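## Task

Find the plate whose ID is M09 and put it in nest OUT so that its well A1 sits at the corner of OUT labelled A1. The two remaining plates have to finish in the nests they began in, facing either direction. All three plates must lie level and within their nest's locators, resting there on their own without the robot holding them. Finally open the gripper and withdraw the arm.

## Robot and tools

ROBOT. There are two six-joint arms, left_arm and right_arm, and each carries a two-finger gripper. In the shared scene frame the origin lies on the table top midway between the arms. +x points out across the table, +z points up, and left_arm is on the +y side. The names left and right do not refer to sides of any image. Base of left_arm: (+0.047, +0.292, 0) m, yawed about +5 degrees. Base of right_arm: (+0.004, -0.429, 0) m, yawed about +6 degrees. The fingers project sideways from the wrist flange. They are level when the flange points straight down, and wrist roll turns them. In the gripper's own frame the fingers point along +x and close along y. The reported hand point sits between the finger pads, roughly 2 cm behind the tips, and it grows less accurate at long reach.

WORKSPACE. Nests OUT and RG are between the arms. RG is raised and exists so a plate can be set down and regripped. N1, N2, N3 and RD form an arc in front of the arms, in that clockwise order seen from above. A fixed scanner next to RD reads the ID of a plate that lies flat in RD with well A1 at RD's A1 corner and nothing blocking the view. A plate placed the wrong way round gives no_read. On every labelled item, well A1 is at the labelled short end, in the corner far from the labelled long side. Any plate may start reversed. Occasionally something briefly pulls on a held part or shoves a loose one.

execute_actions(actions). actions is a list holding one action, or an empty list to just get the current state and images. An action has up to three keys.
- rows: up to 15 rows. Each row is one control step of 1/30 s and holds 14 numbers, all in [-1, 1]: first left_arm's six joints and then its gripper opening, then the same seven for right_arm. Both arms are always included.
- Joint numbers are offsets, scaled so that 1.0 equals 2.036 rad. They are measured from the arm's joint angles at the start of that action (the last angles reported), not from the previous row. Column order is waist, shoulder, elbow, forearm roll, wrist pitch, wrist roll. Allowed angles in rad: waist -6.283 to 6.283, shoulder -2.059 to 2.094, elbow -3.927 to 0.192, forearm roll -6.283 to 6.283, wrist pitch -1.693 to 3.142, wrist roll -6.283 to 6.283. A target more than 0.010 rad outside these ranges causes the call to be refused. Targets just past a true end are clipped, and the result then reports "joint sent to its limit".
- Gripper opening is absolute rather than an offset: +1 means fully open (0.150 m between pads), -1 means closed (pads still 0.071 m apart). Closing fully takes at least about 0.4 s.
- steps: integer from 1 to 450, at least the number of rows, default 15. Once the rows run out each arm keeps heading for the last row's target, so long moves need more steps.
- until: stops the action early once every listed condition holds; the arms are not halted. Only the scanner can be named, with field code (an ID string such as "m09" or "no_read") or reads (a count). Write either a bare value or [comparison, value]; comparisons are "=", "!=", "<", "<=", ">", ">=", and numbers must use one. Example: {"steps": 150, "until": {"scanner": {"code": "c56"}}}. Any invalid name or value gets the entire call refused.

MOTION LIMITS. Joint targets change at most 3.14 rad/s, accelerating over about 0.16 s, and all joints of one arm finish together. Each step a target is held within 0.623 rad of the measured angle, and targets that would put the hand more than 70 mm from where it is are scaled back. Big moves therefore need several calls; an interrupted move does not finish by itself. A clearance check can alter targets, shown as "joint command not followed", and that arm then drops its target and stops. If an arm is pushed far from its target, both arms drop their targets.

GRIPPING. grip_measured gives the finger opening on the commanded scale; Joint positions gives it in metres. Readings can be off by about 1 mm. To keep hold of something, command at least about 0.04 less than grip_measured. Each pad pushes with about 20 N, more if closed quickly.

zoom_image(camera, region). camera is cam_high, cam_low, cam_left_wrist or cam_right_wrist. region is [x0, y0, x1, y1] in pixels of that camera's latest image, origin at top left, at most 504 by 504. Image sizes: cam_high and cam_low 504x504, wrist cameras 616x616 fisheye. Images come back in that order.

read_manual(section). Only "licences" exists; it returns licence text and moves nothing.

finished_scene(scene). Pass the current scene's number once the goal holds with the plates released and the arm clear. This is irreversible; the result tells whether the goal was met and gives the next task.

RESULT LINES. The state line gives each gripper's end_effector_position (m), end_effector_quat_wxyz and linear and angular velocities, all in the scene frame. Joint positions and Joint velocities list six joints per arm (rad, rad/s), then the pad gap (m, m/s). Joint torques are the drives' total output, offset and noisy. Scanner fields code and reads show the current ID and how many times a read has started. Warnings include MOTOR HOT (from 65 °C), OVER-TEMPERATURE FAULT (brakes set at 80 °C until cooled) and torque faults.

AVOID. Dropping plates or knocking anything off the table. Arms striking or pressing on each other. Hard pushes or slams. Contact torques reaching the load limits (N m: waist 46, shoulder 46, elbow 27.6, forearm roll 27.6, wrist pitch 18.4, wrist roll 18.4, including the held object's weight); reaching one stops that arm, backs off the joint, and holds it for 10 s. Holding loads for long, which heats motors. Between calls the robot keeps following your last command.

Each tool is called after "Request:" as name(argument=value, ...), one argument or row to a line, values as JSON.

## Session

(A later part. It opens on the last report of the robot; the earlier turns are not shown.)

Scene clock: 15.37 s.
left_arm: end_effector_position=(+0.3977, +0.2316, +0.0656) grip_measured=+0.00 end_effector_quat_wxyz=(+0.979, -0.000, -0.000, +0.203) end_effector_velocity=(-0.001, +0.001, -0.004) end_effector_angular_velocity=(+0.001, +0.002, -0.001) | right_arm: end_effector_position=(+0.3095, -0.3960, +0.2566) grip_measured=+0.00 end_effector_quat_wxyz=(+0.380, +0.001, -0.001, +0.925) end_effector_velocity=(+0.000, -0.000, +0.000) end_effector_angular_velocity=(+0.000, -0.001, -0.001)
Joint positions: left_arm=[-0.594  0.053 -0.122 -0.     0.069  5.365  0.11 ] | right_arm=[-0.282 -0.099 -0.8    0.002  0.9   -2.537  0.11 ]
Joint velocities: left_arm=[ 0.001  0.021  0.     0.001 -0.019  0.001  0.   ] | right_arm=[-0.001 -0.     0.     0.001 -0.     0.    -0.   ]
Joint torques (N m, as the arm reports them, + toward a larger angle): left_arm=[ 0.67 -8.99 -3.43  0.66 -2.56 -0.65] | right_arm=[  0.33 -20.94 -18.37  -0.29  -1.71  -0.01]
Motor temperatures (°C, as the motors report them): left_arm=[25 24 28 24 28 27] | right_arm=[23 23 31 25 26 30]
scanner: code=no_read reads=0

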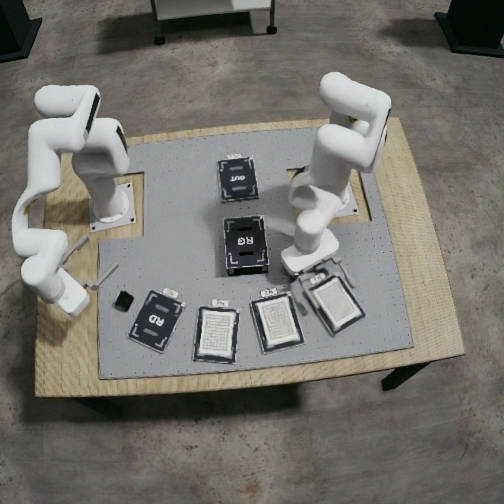

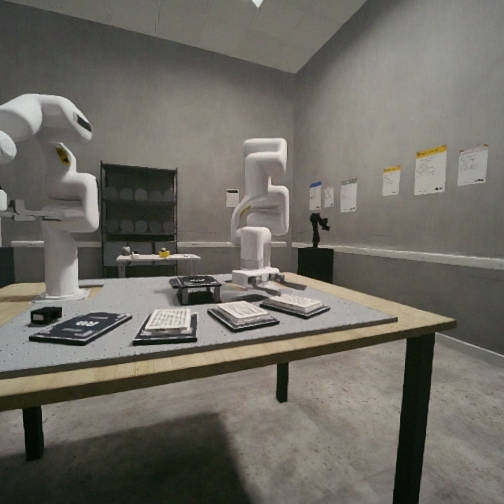

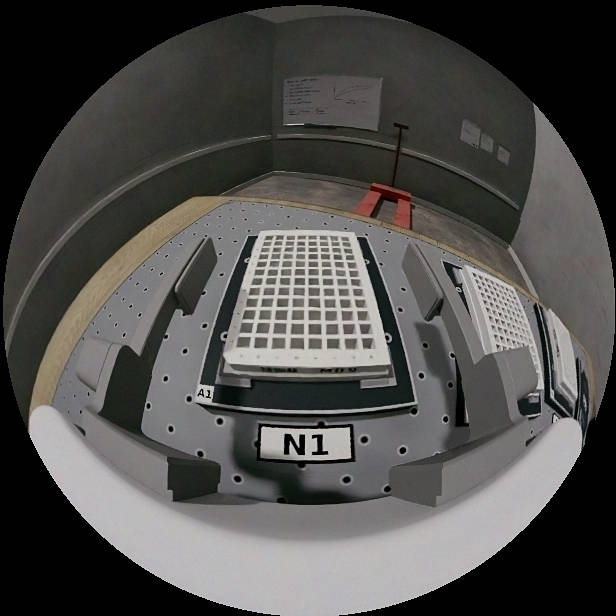

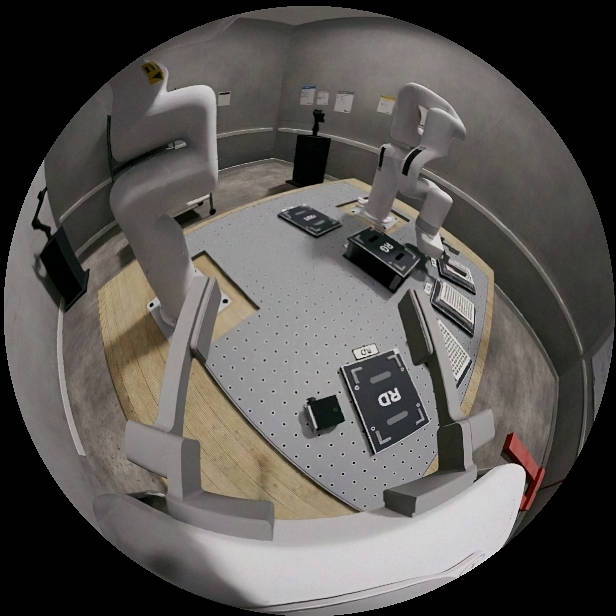

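Request:
execute_actions(
  actions=[
    {"rows":[[0,0.0652,-0.0124,0,-0.0528,0,0,0,0,0,0,0,0,0]],"steps":14},
  ],
)

Request:
zoom_image(
  camera="cam_low",
  region=[220, 255, 340, 325],
)

Request:
zoom_image(
  camera="cam_high",
  region=[250, 225, 380, 345],
)

Scene clock: 16.50 s.
left_arm: end_effector_position=(+0.3977, +0.2316, +0.0456) grip_measured=+0.00 end_effector_quat_wxyz=(+0.979, -0.000, -0.000, +0.203) end_effector_velocity=(+0.001, +0.001, -0.003) end_effector_angular_velocity=(-0.002, -0.004, +0.003) | right_arm: end_effector_position=(+0.3095, -0.3960, +0.2566) grip_measured=+0.00 end_effector_quat_wxyz=(+0.380, +0.001, -0.001, +0.925) end_effector_velocity=(-0.000, +0.000, +0.000) end_effector_angular_velocity=(+0.001, +0.001, +0.000)
Joint positions: left_arm=[-0.594  0.183 -0.147 -0.    -0.036  5.365  0.111] | right_arm=[-0.282 -0.099 -0.8    0.002  0.9   -2.537  0.111]
Joint velocities: left_arm=[ 0.002  0.025 -0.006 -0.    -0.024 -0.     0.   ] | right_arm=[ 0.001 -0.     0.     0.001  0.001 -0.     0.   ]
Joint torques (N m, as the arm reports them, + toward a larger angle): left_arm=[  0.89 -10.35  -2.26   0.65  -2.39  -0.6 ] | right_arm=[  0.95 -20.88 -18.61  -0.38  -1.46  -0.02]
Motor temperatures (°C, as the motors report them): left_arm=[25 24 28 24 28 27] | right_arm=[23 23 31 25 26 30]
scanner: code=no_read reads=0

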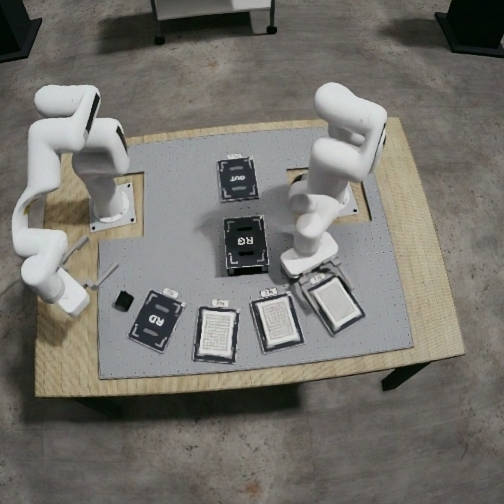

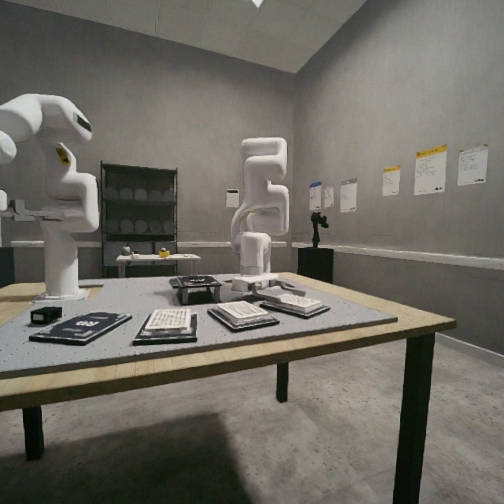

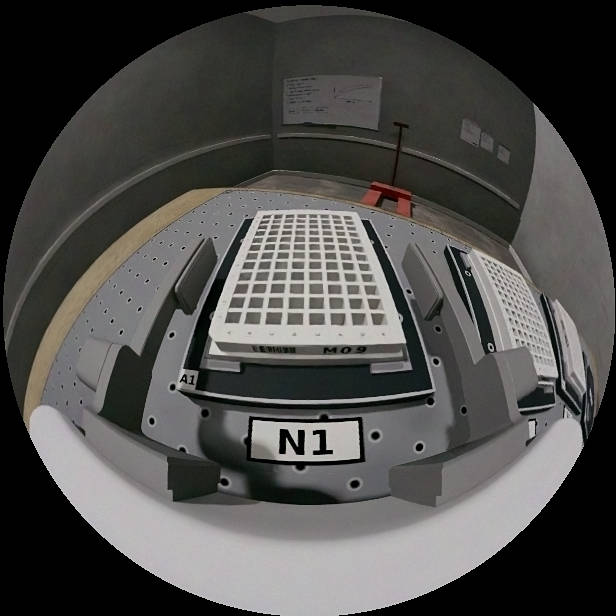

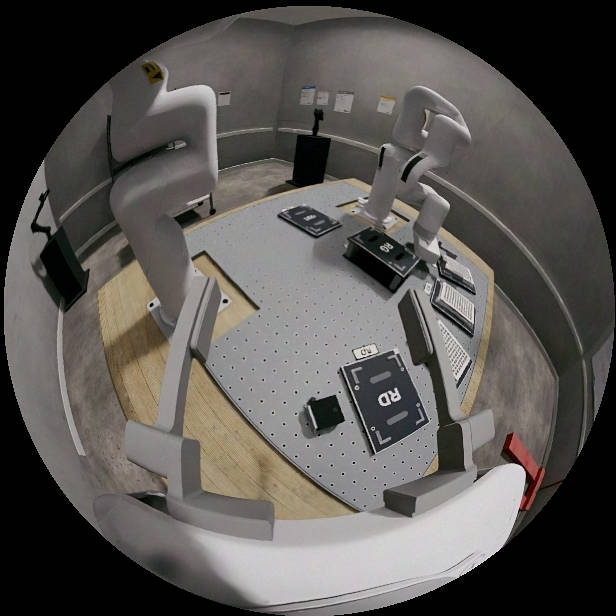

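Region (220, 255, 340, 325) of cam_low's 504x504 image, scaled by 4.200, with more detail than that image has; it fills the top 294 rows of this view, and the rest is white.

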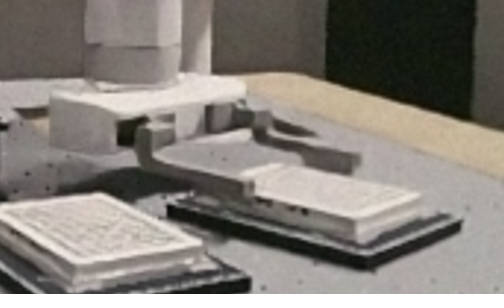

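Region (250, 225, 380, 345) of cam_high's 504x504 image, scaled by 3.877, with more detail than that image has; it fills the top 465 rows of this view, and the rest is white.

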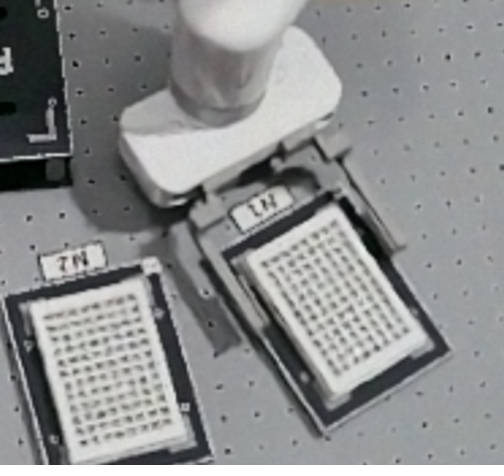

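Request:
execute_actions(
  actions=[
    {"rows":[[0.0305,0.0267,-0.0238,0,-0.0028,0.0305,0,0,0,0,0,0,0,0]],"steps":14},
  ],
)

Request:
zoom_image(
  camera="cam_low",
  region=[240, 270, 340, 325],
)

Scene clock: 17.70 s.
left_arm: end_effector_position=(+0.4156, +0.2396, +0.0392) grip_measured=+0.00 end_effector_quat_wxyz=(+0.979, -0.000, -0.000, +0.203) end_effector_velocity=(+0.003, +0.001, -0.001) end_effector_angular_velocity=(-0.000, -0.001, +0.001) | right_arm: end_effector_position=(+0.3095, -0.3960, +0.2566) grip_measured=+0.00 end_effector_quat_wxyz=(+0.380, +0.001, -0.001, +0.925) end_effector_velocity=(+0.000, -0.000, +0.000) end_effector_angular_velocity=(+0.000, -0.001, -0.001)
Joint positions: left_arm=[-0.533  0.236 -0.194 -0.    -0.042  5.426  0.11 ] | right_arm=[-0.282 -0.099 -0.8    0.002  0.9   -2.537  0.111]
Joint velocities: left_arm=[ 0.008  0.007 -0.007 -0.002 -0.     0.01   0.   ] | right_arm=[-0.    -0.    -0.     0.    -0.     0.001  0.   ]
Joint torques (N m, as the arm reports them, + toward a larger angle): left_arm=[  0.58 -10.7   -2.36   0.66  -2.54  -0.57] | right_arm=[ -0.28 -20.51 -18.23  -0.8   -1.67  -0.08]
Motor temperatures (°C, as the motors report them): left_arm=[25 24 28 24 28 27] | right_arm=[23 23 31 25 26 30]
scanner: code=no_read reads=0

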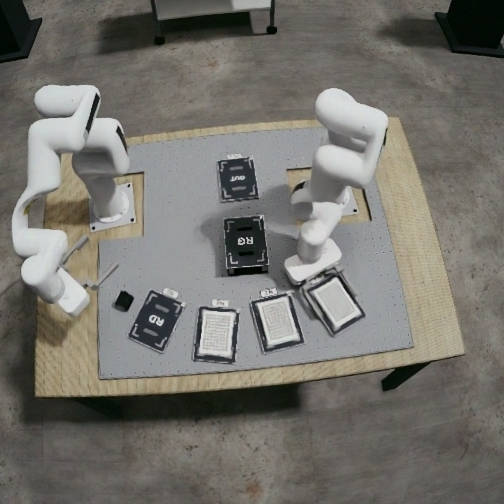

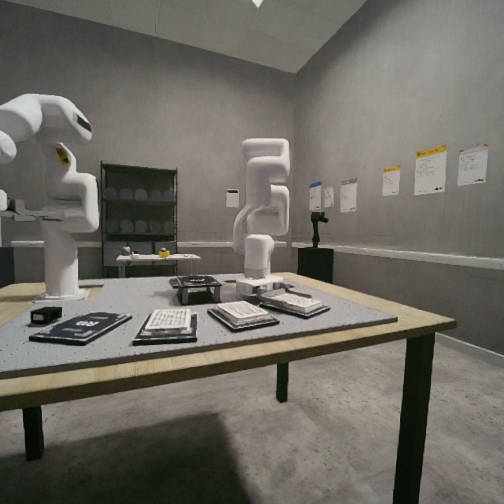

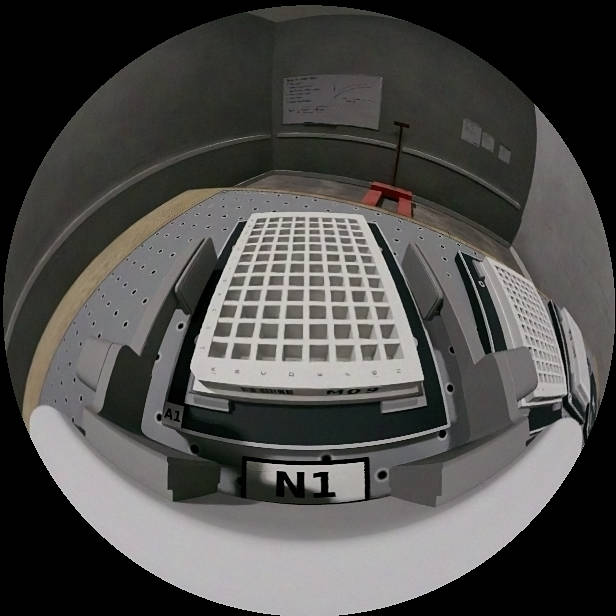

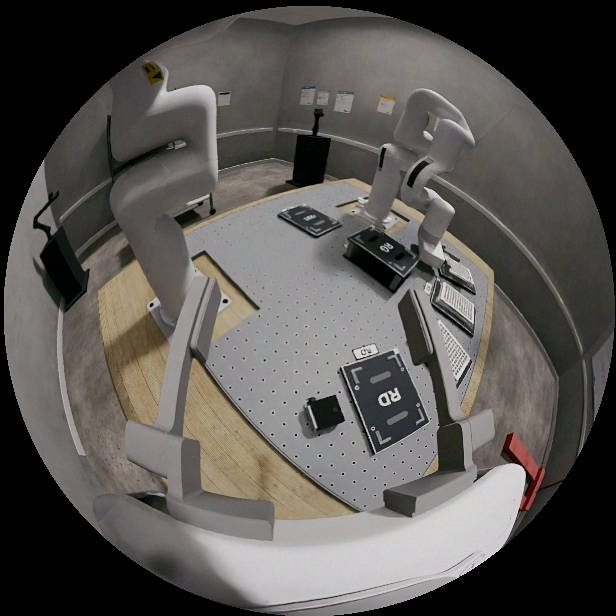

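Region (240, 270, 340, 325) of cam_low's 504x504 image, scaled by 5.040, with more detail than that image has; it fills the top 277 rows of this view, and the rest is white.

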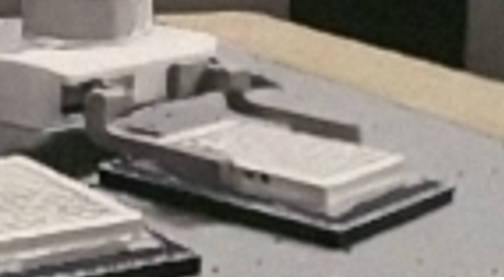

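Request:
execute_actions(
  actions=[
    {"rows":[[0.003,0.0055,0.0005,0,-0.006,0.003,-0.2,0,0,0,0,0,0,0],[0.003,0.0055,0.0005,0,-0.006,0.003,-0.3,0,0,0,0,0,0,0],[0.003,0.0055,0.0005,0,-0.006,0.003,-0.4,0,0,0,0,0,0,0],[0.003,0.0055,0.0005,0,-0.006,0.003,-0.52,0,0,0,0,0,0,0]],"steps":12},
  ],
)

Request:
zoom_image(
  camera="cam_left_wrist",
  region=[130, 190, 490, 450],
)

Scene clock: 18.47 s.
left_arm: end_effector_position=(+0.4151, +0.2415, +0.0372) grip_measured=-0.52 end_effector_quat_wxyz=(+0.979, -0.000, -0.000, +0.203) end_effector_velocity=(-0.000, +0.000, -0.000) end_effector_angular_velocity=(-0.000, -0.000, -0.000) | right_arm: end_effector_position=(+0.3095, -0.3960, +0.2566) grip_measured=+0.00 end_effector_quat_wxyz=(+0.380, +0.001, -0.001, +0.925) end_effector_velocity=(+0.000, +0.000, +0.000) end_effector_angular_velocity=(+0.000, -0.001, -0.002)
Joint positions: left_arm=[-0.527  0.247 -0.193 -0.    -0.054  5.432  0.09 ] | right_arm=[-0.282 -0.099 -0.8    0.002  0.9   -2.537  0.111]
Joint velocities: left_arm=[ 0.002  0.002  0.    -0.    -0.003  0.002 -0.   ] | right_arm=[-0.    -0.    -0.001  0.     0.     0.002  0.   ]
Joint torques (N m, as the arm reports them, + toward a larger angle): left_arm=[  0.67 -10.91  -2.36   0.73  -2.58  -0.71] | right_arm=[ -0.06 -20.93 -18.34  -0.48  -2.08  -0.07]
Motor temperatures (°C, as the motors report them): left_arm=[25 24 28 24 28 27] | right_arm=[23 23 32 25 26 30]
scanner: code=no_read reads=0

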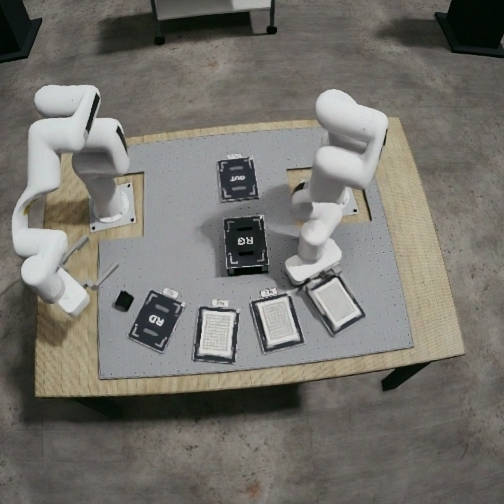

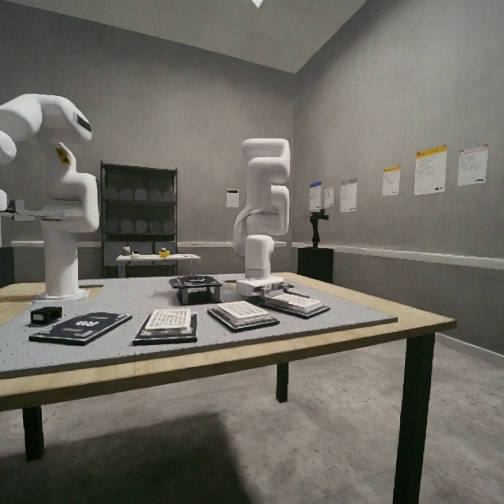

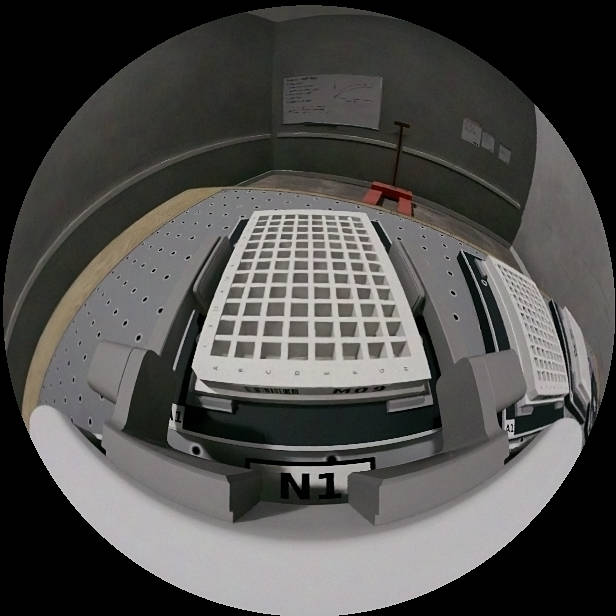

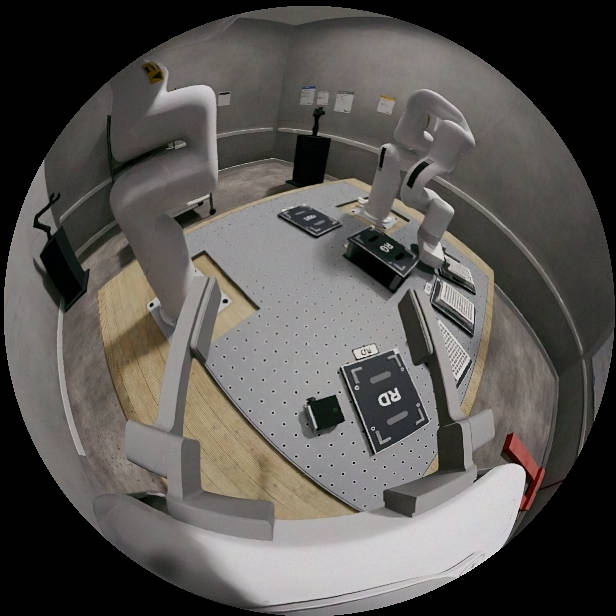

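Region (130, 190, 490, 450) of cam_left_wrist's 616x616 image, scaled by 1.400, with more detail than that image has.

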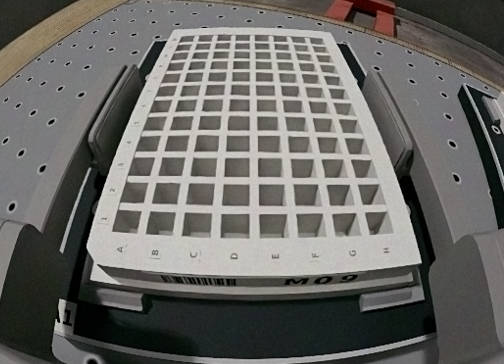

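Request:
execute_actions(
  actions=[
    {"rows":[[-0.001,0,-0.0007,0,0.0007,-0.001,-0.55,0,0,0,0,0,0,0],[-0.001,0,-0.0007,0,0.0007,-0.001,-0.58,0,0,0,0,0,0,0],[-0.001,0,-0.0007,0,0.0007,-0.001,-0.6,0,0,0,0,0,0,0],[-0.001,0,-0.0007,0,0.0007,-0.001,-0.62,0,0,0,0,0,0,0],[-0.001,0,-0.0007,0,0.0007,-0.001,-0.64,0,0,0,0,0,0,0],[-0.001,0,-0.0007,0,0.0007,-0.001,-0.66,0,0,0,0,0,0,0],[-0.001,0,-0.0007,0,0.0007,-0.001,-0.68,0,0,0,0,0,0,0],[-0.001,0,-0.0007,0,0.0007,-0.001,-0.7,0,0,0,0,0,0,0],[-0.001,0,-0.0007,0,0.0007,-0.001,-0.72,0,0,0,0,0,0,0],[-0.001,0,-0.0007,0,0.0007,-0.001,-0.75,0,0,0,0,0,0,0],[-0.001,0,-0.0007,0,0.0007,-0.001,-0.78,0,0,0,0,0,0,0]],"steps":15},
  ],
)

Scene clock: 19.63 s.
left_arm: end_effector_position=(+0.4153, +0.2409, +0.0372) grip_measured=-0.63 end_effector_quat_wxyz=(+0.979, -0.000, -0.000, +0.203) end_effector_velocity=(-0.000, +0.000, +0.000) end_effector_angular_velocity=(+0.000, -0.000, +0.003) | right_arm: end_effector_position=(+0.3095, -0.3960, +0.2566) grip_measured=+0.00 end_effector_quat_wxyz=(+0.380, +0.001, -0.001, +0.925) end_effector_velocity=(-0.000, -0.000, +0.000) end_effector_angular_velocity=(-0.001, -0.001, +0.002)
Joint positions: left_arm=[-0.529  0.247 -0.195 -0.    -0.053  5.43   0.085] | right_arm=[-0.282 -0.099 -0.8    0.002  0.9   -2.537  0.111]
Joint velocities: left_arm=[-0.    -0.    -0.    -0.002  0.    -0.001  0.   ] | right_arm=[ 0.    -0.    -0.001 -0.001  0.    -0.001  0.   ]
Joint torques (N m, as the arm reports them, + toward a larger angle): left_arm=[  0.94 -10.54  -2.13   0.82  -2.61  -0.65] | right_arm=[  0.33 -20.56 -18.68  -0.45  -1.68  -0.04]
Motor temperatures (°C, as the motors report them): left_arm=[25 24 28 24 28 27] | right_arm=[23 23 32 25 26 30]
scanner: code=no_read reads=0

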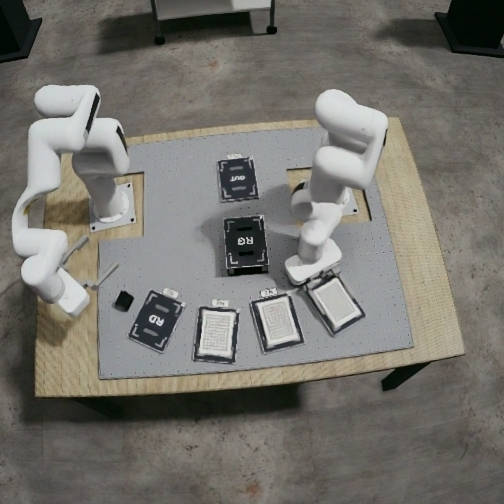

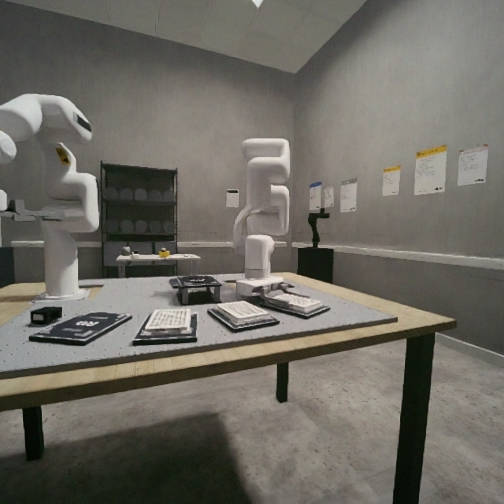

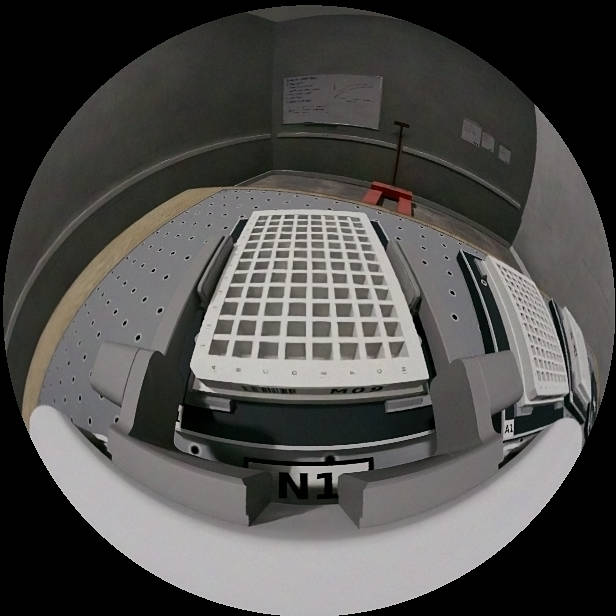

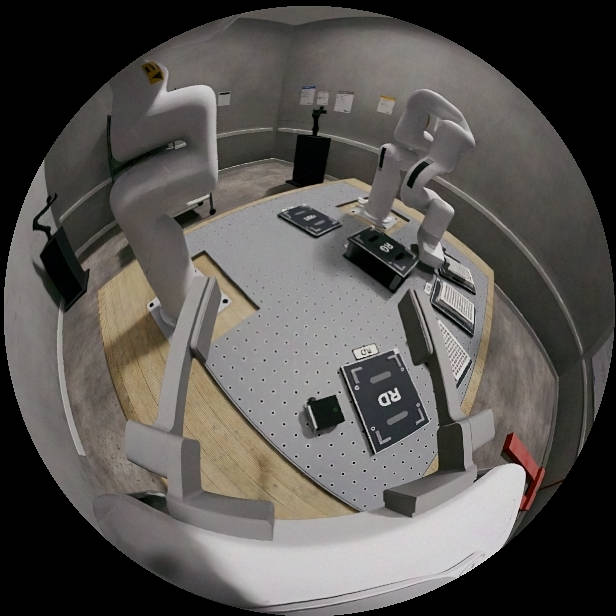

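Request:
execute_actions(
  actions=[
    {"rows":[[0,-0.006,0.0014,0,0.0046,0,-0.78,0,0,0,0,0,0,0],[0,-0.012,0.0028,0,0.0092,0,-0.78,0,0,0,0,0,0,0],[0,-0.018,0.0041,0,0.0139,0,-0.78,0,0,0,0,0,0,0],[0,-0.024,0.0054,0,0.0186,0,-0.78,0,0,0,0,0,0,0],[0,-0.03,0.0067,0,0.0233,0,-0.78,0,0,0,0,0,0,0],[0,-0.036,0.008,0,0.028,0,-0.78,0,0,0,0,0,0,0],[0,-0.045,0.0098,0,0.0352,0,-0.78,0,0,0,0,0,0,0],[0,-0.06,0.0125,0,0.0475,0,-0.78,0,0,0,0,0,0,0],[0,-0.08,0.016,0,0.064,0,-0.78,0,0,0,0,0,0,0],[0,-0.11,0.02,0,0.09,0,-0.78,0,0,0,0,0,0,0],[0,-0.15,0.024,0,0.126,0,-0.78,0,0,0,0,0,0,0],[0,-0.2,0.027,0,0.173,0,-0.78,0,0,0,0,0,0,0],[0,-0.26,0.027,0,0.233,0,-0.78,0,0,0,0,0,0,0],[0,-0.319,0.0268,0,0.2927,0,-0.78,0,0,0,0,0,0,0]],"steps":26},
  ],
)

Scene clock: 21.83 s.
left_arm: end_effector_position=(+0.4152, +0.2409, +0.1473) grip_measured=-0.63 end_effector_quat_wxyz=(+0.979, +0.001, +0.001, +0.203) end_effector_velocity=(-0.007, +0.003, +0.012) end_effector_angular_velocity=(+0.008, +0.021, -0.000) | right_arm: end_effector_position=(+0.3095, -0.3960, +0.2566) grip_measured=+0.00 end_effector_quat_wxyz=(+0.380, +0.001, -0.001, +0.925) end_effector_velocity=(+0.000, +0.000, -0.000) end_effector_angular_velocity=(-0.000, -0.000, -0.002)
Joint positions: left_arm=[-0.529 -0.391 -0.14  -0.     0.533  5.43   0.085] | right_arm=[-0.282 -0.099 -0.8    0.002  0.9   -2.537  0.111]
Joint velocities: left_arm=[-0.002 -0.096  0.007 -0.003  0.112  0.001  0.   ] | right_arm=[-0.    -0.     0.     0.    -0.     0.001  0.   ]
Joint torques (N m, as the arm reports them, + toward a larger angle): left_arm=[ 0.73 -5.1  -7.05  0.7  -2.72 -0.52] | right_arm=[ -0.1  -20.11 -19.13  -0.67  -1.47   0.05]
Motor temperatures (°C, as the motors report them): left_arm=[25 24 27 24 28 27] | right_arm=[23 23 32 25 26 30]
scanner: code=no_read reads=0

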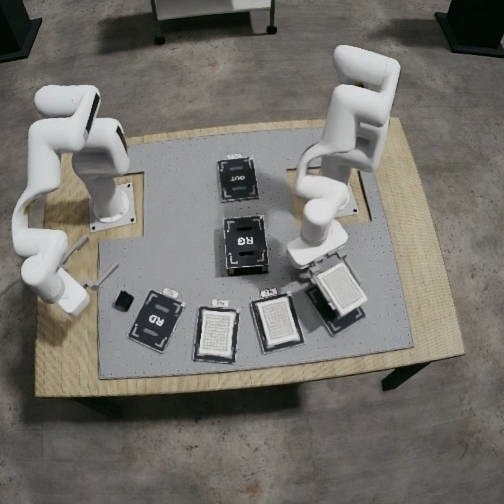

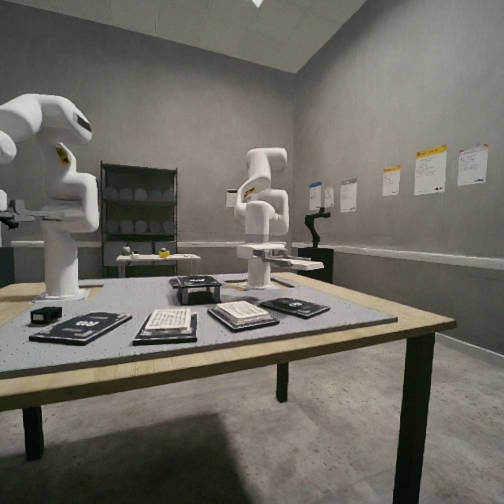

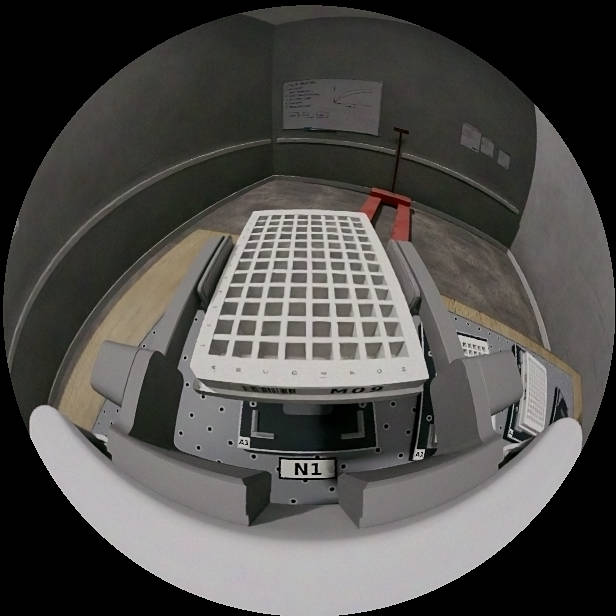

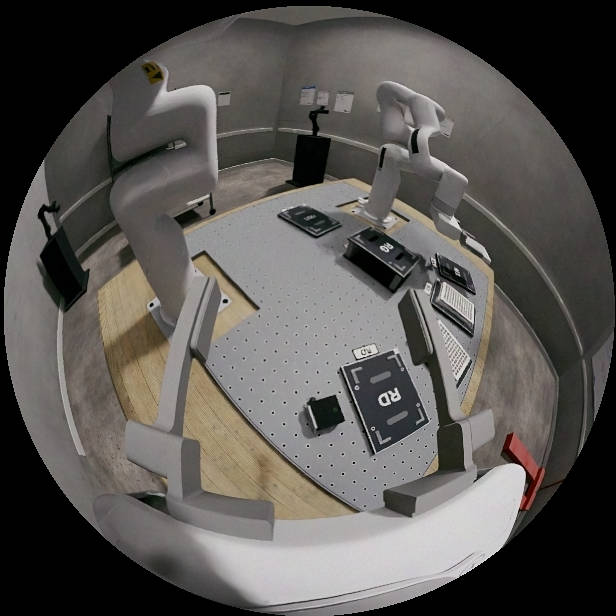

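Request:
zoom_image(
  camera="cam_left_wrist",
  region=[210, 370, 410, 500],
)

Request:
execute_actions(
  actions=[
    {"rows":[[-0.9019,0.2106,-0.2134,0,0.0018,-0.6931,-0.78,0,0,0,0,0,0,0]],"steps":46},
  ],
)

Request:
zoom_image(
  camera="cam_left_wrist",
  region=[210, 370, 410, 500],
)

Region (210, 370, 410, 500) of cam_left_wrist's 616x616 image, scaled by 2.520, with more detail than that image has; it fills the top 328 rows of this view, and the rest is white.

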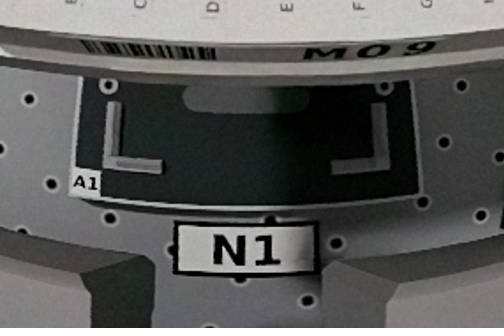

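Scene clock: 23.70 s.
left_arm: end_effector_position=(+0.0459, -0.0310, +0.1494) grip_measured=-0.63 end_effector_quat_wxyz=(+0.997, +0.000, +0.000, +0.074) end_effector_velocity=(-0.368, +0.053, -0.005) end_effector_angular_velocity=(-0.000, -0.001, -0.585) | right_arm: end_effector_position=(+0.3095, -0.3960, +0.2566) grip_measured=+0.00 end_effector_quat_wxyz=(+0.380, +0.001, -0.001, +0.925) end_effector_velocity=(-0.000, +0.000, -0.000) end_effector_angular_velocity=(-0.001, +0.000, +0.002)
Joint positions: left_arm=[-2.061  0.014 -0.551 -0.     0.537  4.159  0.085] | right_arm=[-0.282 -0.099 -0.8    0.002  0.9   -2.537  0.111]
Joint velocities: left_arm=[-1.078  0.081 -0.081  0.002 -0.    -0.495  0.   ] | right_arm=[ 0.001  0.     0.    -0.001 -0.    -0.    -0.   ]
Joint torques (N m, as the arm reports them, + toward a larger angle): left_arm=[  0.87 -12.7   -7.18   0.84  -2.15  -0.51] | right_arm=[  0.06 -20.3  -18.4   -0.28  -1.53   0.11]
Motor temperatures (°C, as the motors report them): left_arm=[25 24 28 24 28 27] | right_arm=[23 23 33 25 26 30]
scanner: code=no_read reads=0

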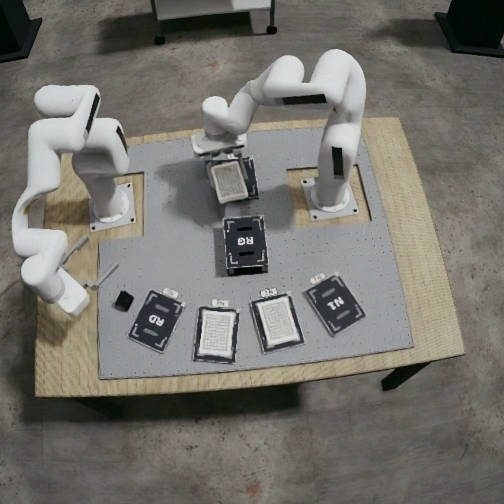

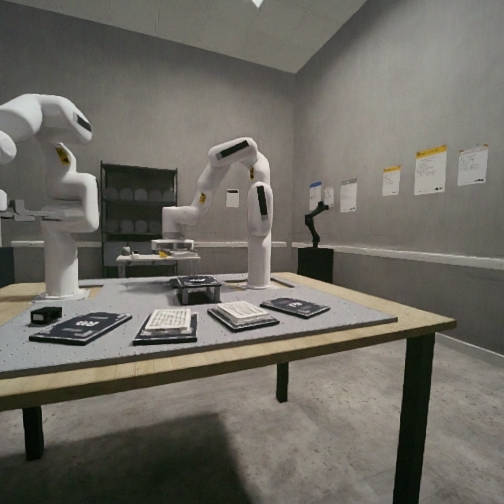

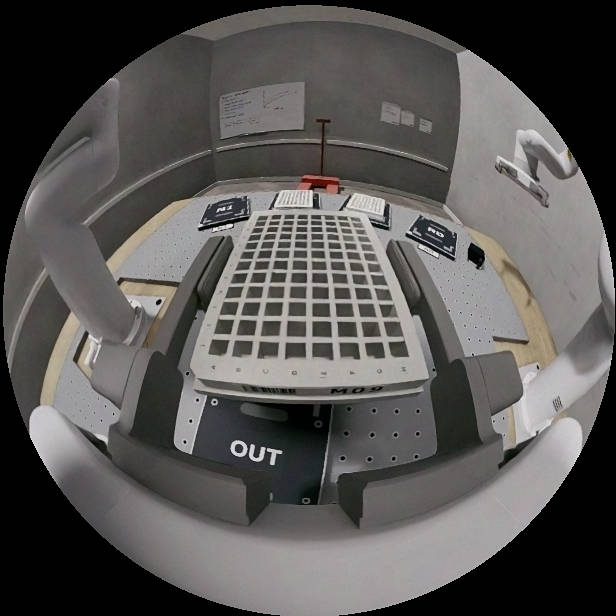

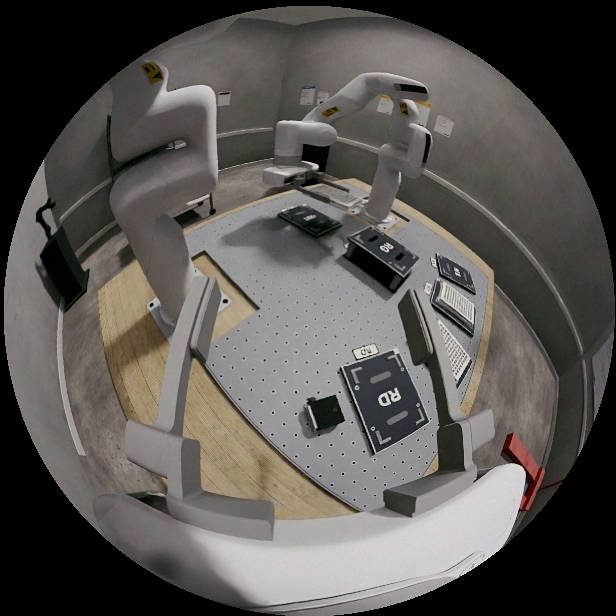

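Region (210, 370, 410, 500) of cam_left_wrist's 616x616 image, scaled by 2.520, with more detail than that image has; it fills the top 328 rows of this view, and the rest is white.

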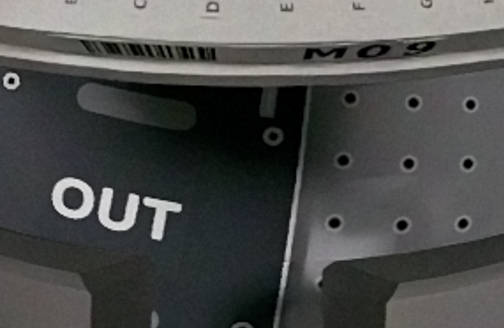

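Request:
execute_actions(
  actions=[
    {"rows":[[-0.1495,0.0117,-0.0115,0,0,-0.0688,-0.78,0,0,0,0,0,0,0]],"steps":20},
  ],
)

Request:
zoom_image(
  camera="cam_left_wrist",
  region=[210, 370, 410, 500],
)

Scene clock: 24.57 s.
left_arm: end_effector_position=(-0.0531, -0.0002, +0.1479) grip_measured=-0.63 end_effector_quat_wxyz=(+1.000, +0.000, -0.000, -0.008) end_effector_velocity=(-0.002, +0.000, +0.000) end_effector_angular_velocity=(-0.002, +0.001, -0.005) | right_arm: end_effector_position=(+0.3095, -0.3960, +0.2566) grip_measured=+0.00 end_effector_quat_wxyz=(+0.380, +0.001, -0.001, +0.925) end_effector_velocity=(+0.000, -0.000, +0.000) end_effector_angular_velocity=(-0.001, -0.001, -0.001)
Joint positions: left_arm=[-2.365  0.038 -0.574 -0.     0.537  4.019  0.085] | right_arm=[-0.282 -0.099 -0.8    0.002  0.9   -2.537  0.111]
Joint velocities: left_arm=[-0.006 -0.    -0.001  0.001 -0.    -0.002  0.   ] | right_arm=[-0.001 -0.    -0.001 -0.001 -0.     0.001  0.   ]
Joint torques (N m, as the arm reports them, + toward a larger angle): left_arm=[  0.62 -13.41  -6.98   0.67  -2.    -0.68] | right_arm=[  0.46 -20.23 -18.78  -0.39  -1.81   0.  ]
Motor temperatures (°C, as the motors report them): left_arm=[25 24 28 24 28 27] | right_arm=[23 23 33 25 26 30]
scanner: code=no_read reads=0

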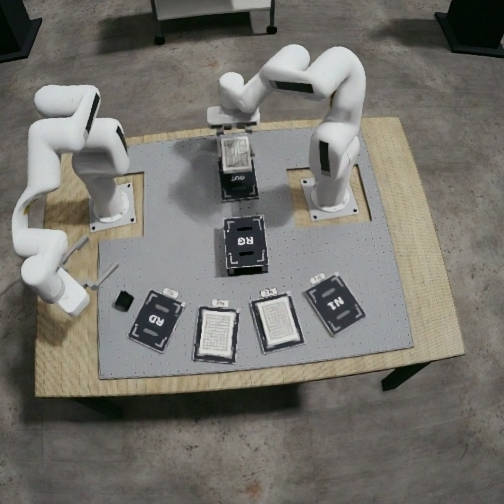

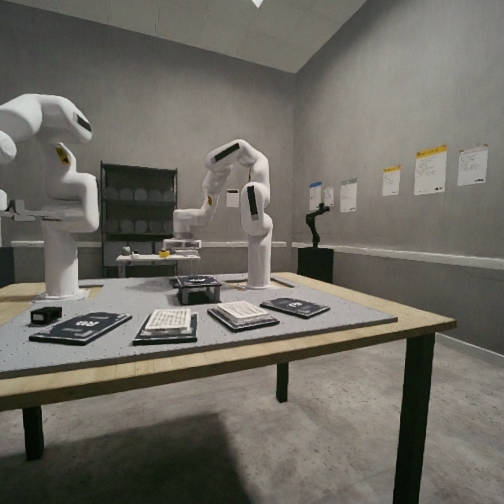

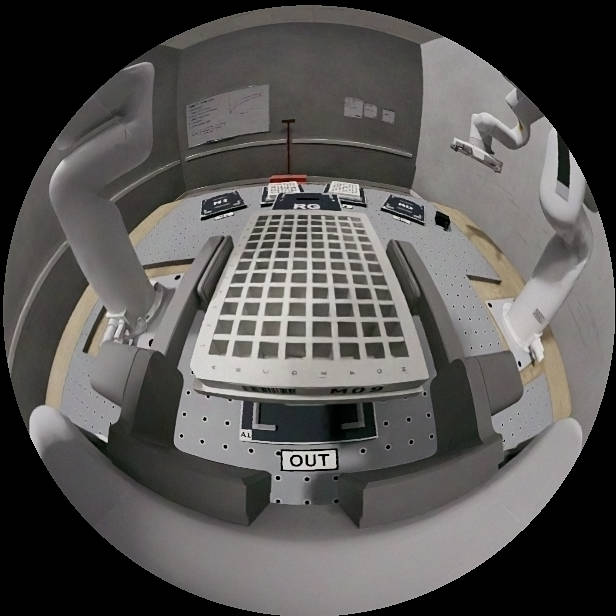

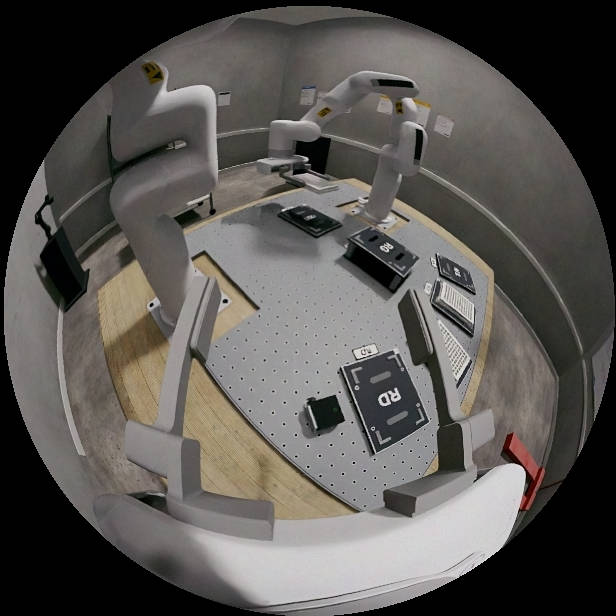

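Region (210, 370, 410, 500) of cam_left_wrist's 616x616 image, scaled by 2.520, with more detail than that image has; it fills the top 328 rows of this view, and the rest is white.

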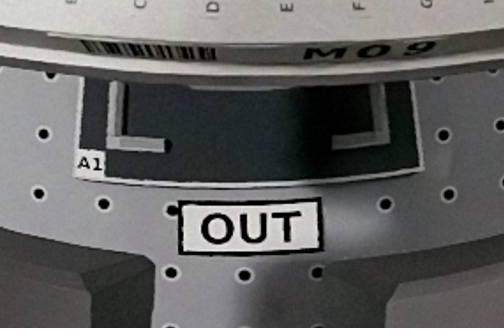

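Request:
execute_actions(
  actions=[
    {"rows":[[0.0102,0.1522,-0.0053,0,-0.1473,0,-0.78,0,0,0,0,0,0,0]],"steps":22},
  ],
)

Request:
zoom_image(
  camera="cam_left_wrist",
  region=[160, 350, 460, 500],
)

Request:
zoom_image(
  camera="cam_high",
  region=[195, 130, 285, 215],
)

Scene clock: 25.70 s.
left_arm: end_effector_position=(-0.0455, -0.0004, +0.0555) grip_measured=-0.63 end_effector_quat_wxyz=(+1.000, -0.001, +0.000, +0.003) end_effector_velocity=(+0.001, +0.001, -0.004) end_effector_angular_velocity=(+0.003, -0.003, -0.002) | right_arm: end_effector_position=(+0.3095, -0.3960, +0.2566) grip_measured=+0.00 end_effector_quat_wxyz=(+0.380, +0.001, -0.001, +0.925) end_effector_velocity=(-0.000, -0.000, -0.000) end_effector_angular_velocity=(-0.000, +0.000, +0.002)
Joint positions: left_arm=[-2.344  0.346 -0.585 -0.     0.238  4.019  0.085] | right_arm=[-0.282 -0.099 -0.8    0.002  0.9   -2.537  0.11 ]
Joint velocities: left_arm=[ 0.     0.011  0.001  0.001 -0.008  0.001  0.   ] | right_arm=[-0.     0.     0.001 -0.001 -0.    -0.002  0.   ]
Joint torques (N m, as the arm reports them, + toward a larger angle): left_arm=[  0.53 -15.2   -4.68   0.61  -2.15  -0.7 ] | right_arm=[ -0.02 -19.8  -18.45  -1.    -1.35  -0.45]
Motor temperatures (°C, as the motors report them): left_arm=[25 24 28 24 28 27] | right_arm=[23 23 33 25 26 30]
scanner: code=no_read reads=0

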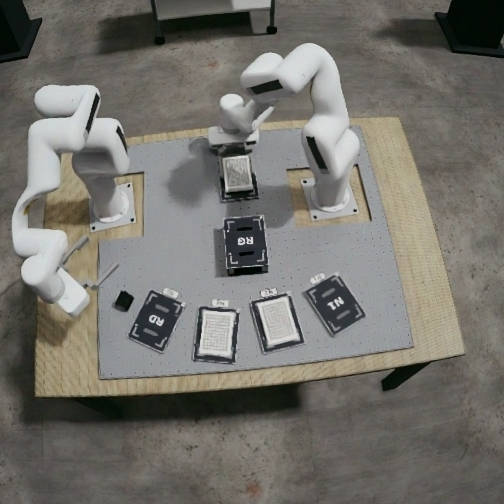

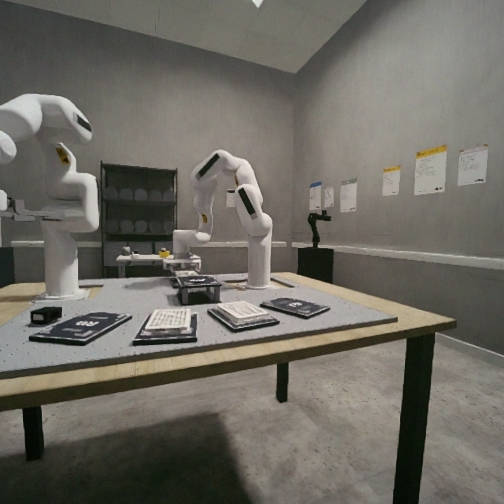

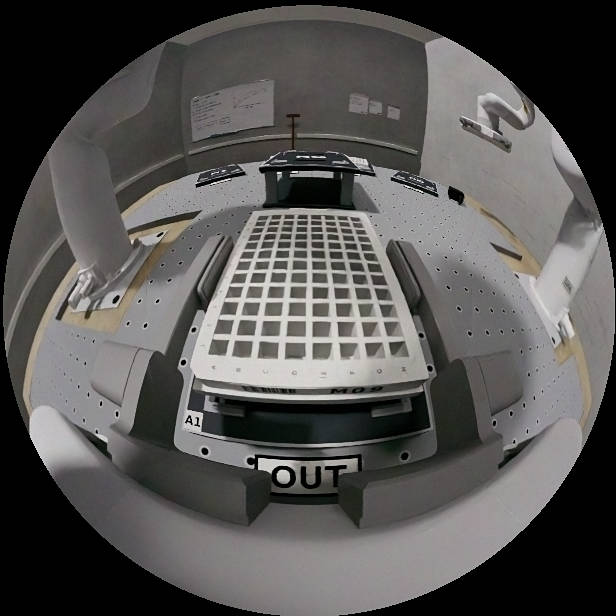

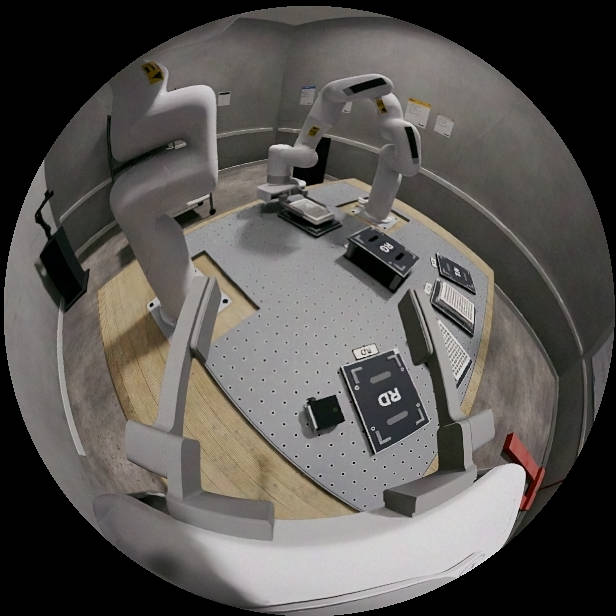

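Region (160, 350, 460, 500) of cam_left_wrist's 616x616 image, scaled by 1.680, with more detail than that image has.

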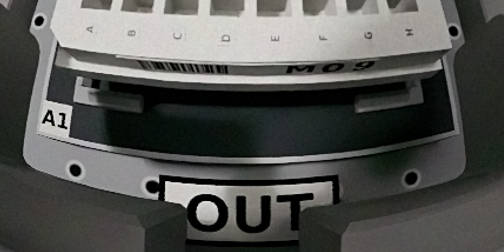

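Region (195, 130, 285, 215) of cam_high's 504x504 image, scaled by 5.600, with more detail than that image has.

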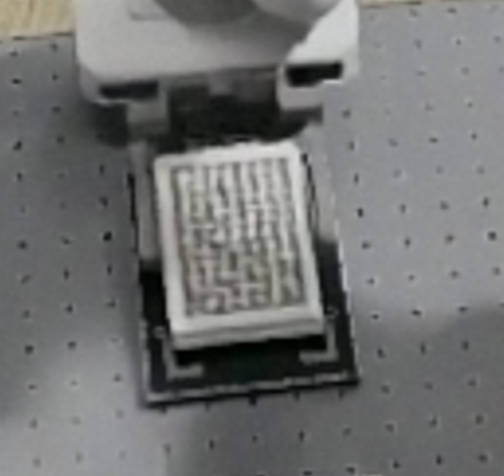

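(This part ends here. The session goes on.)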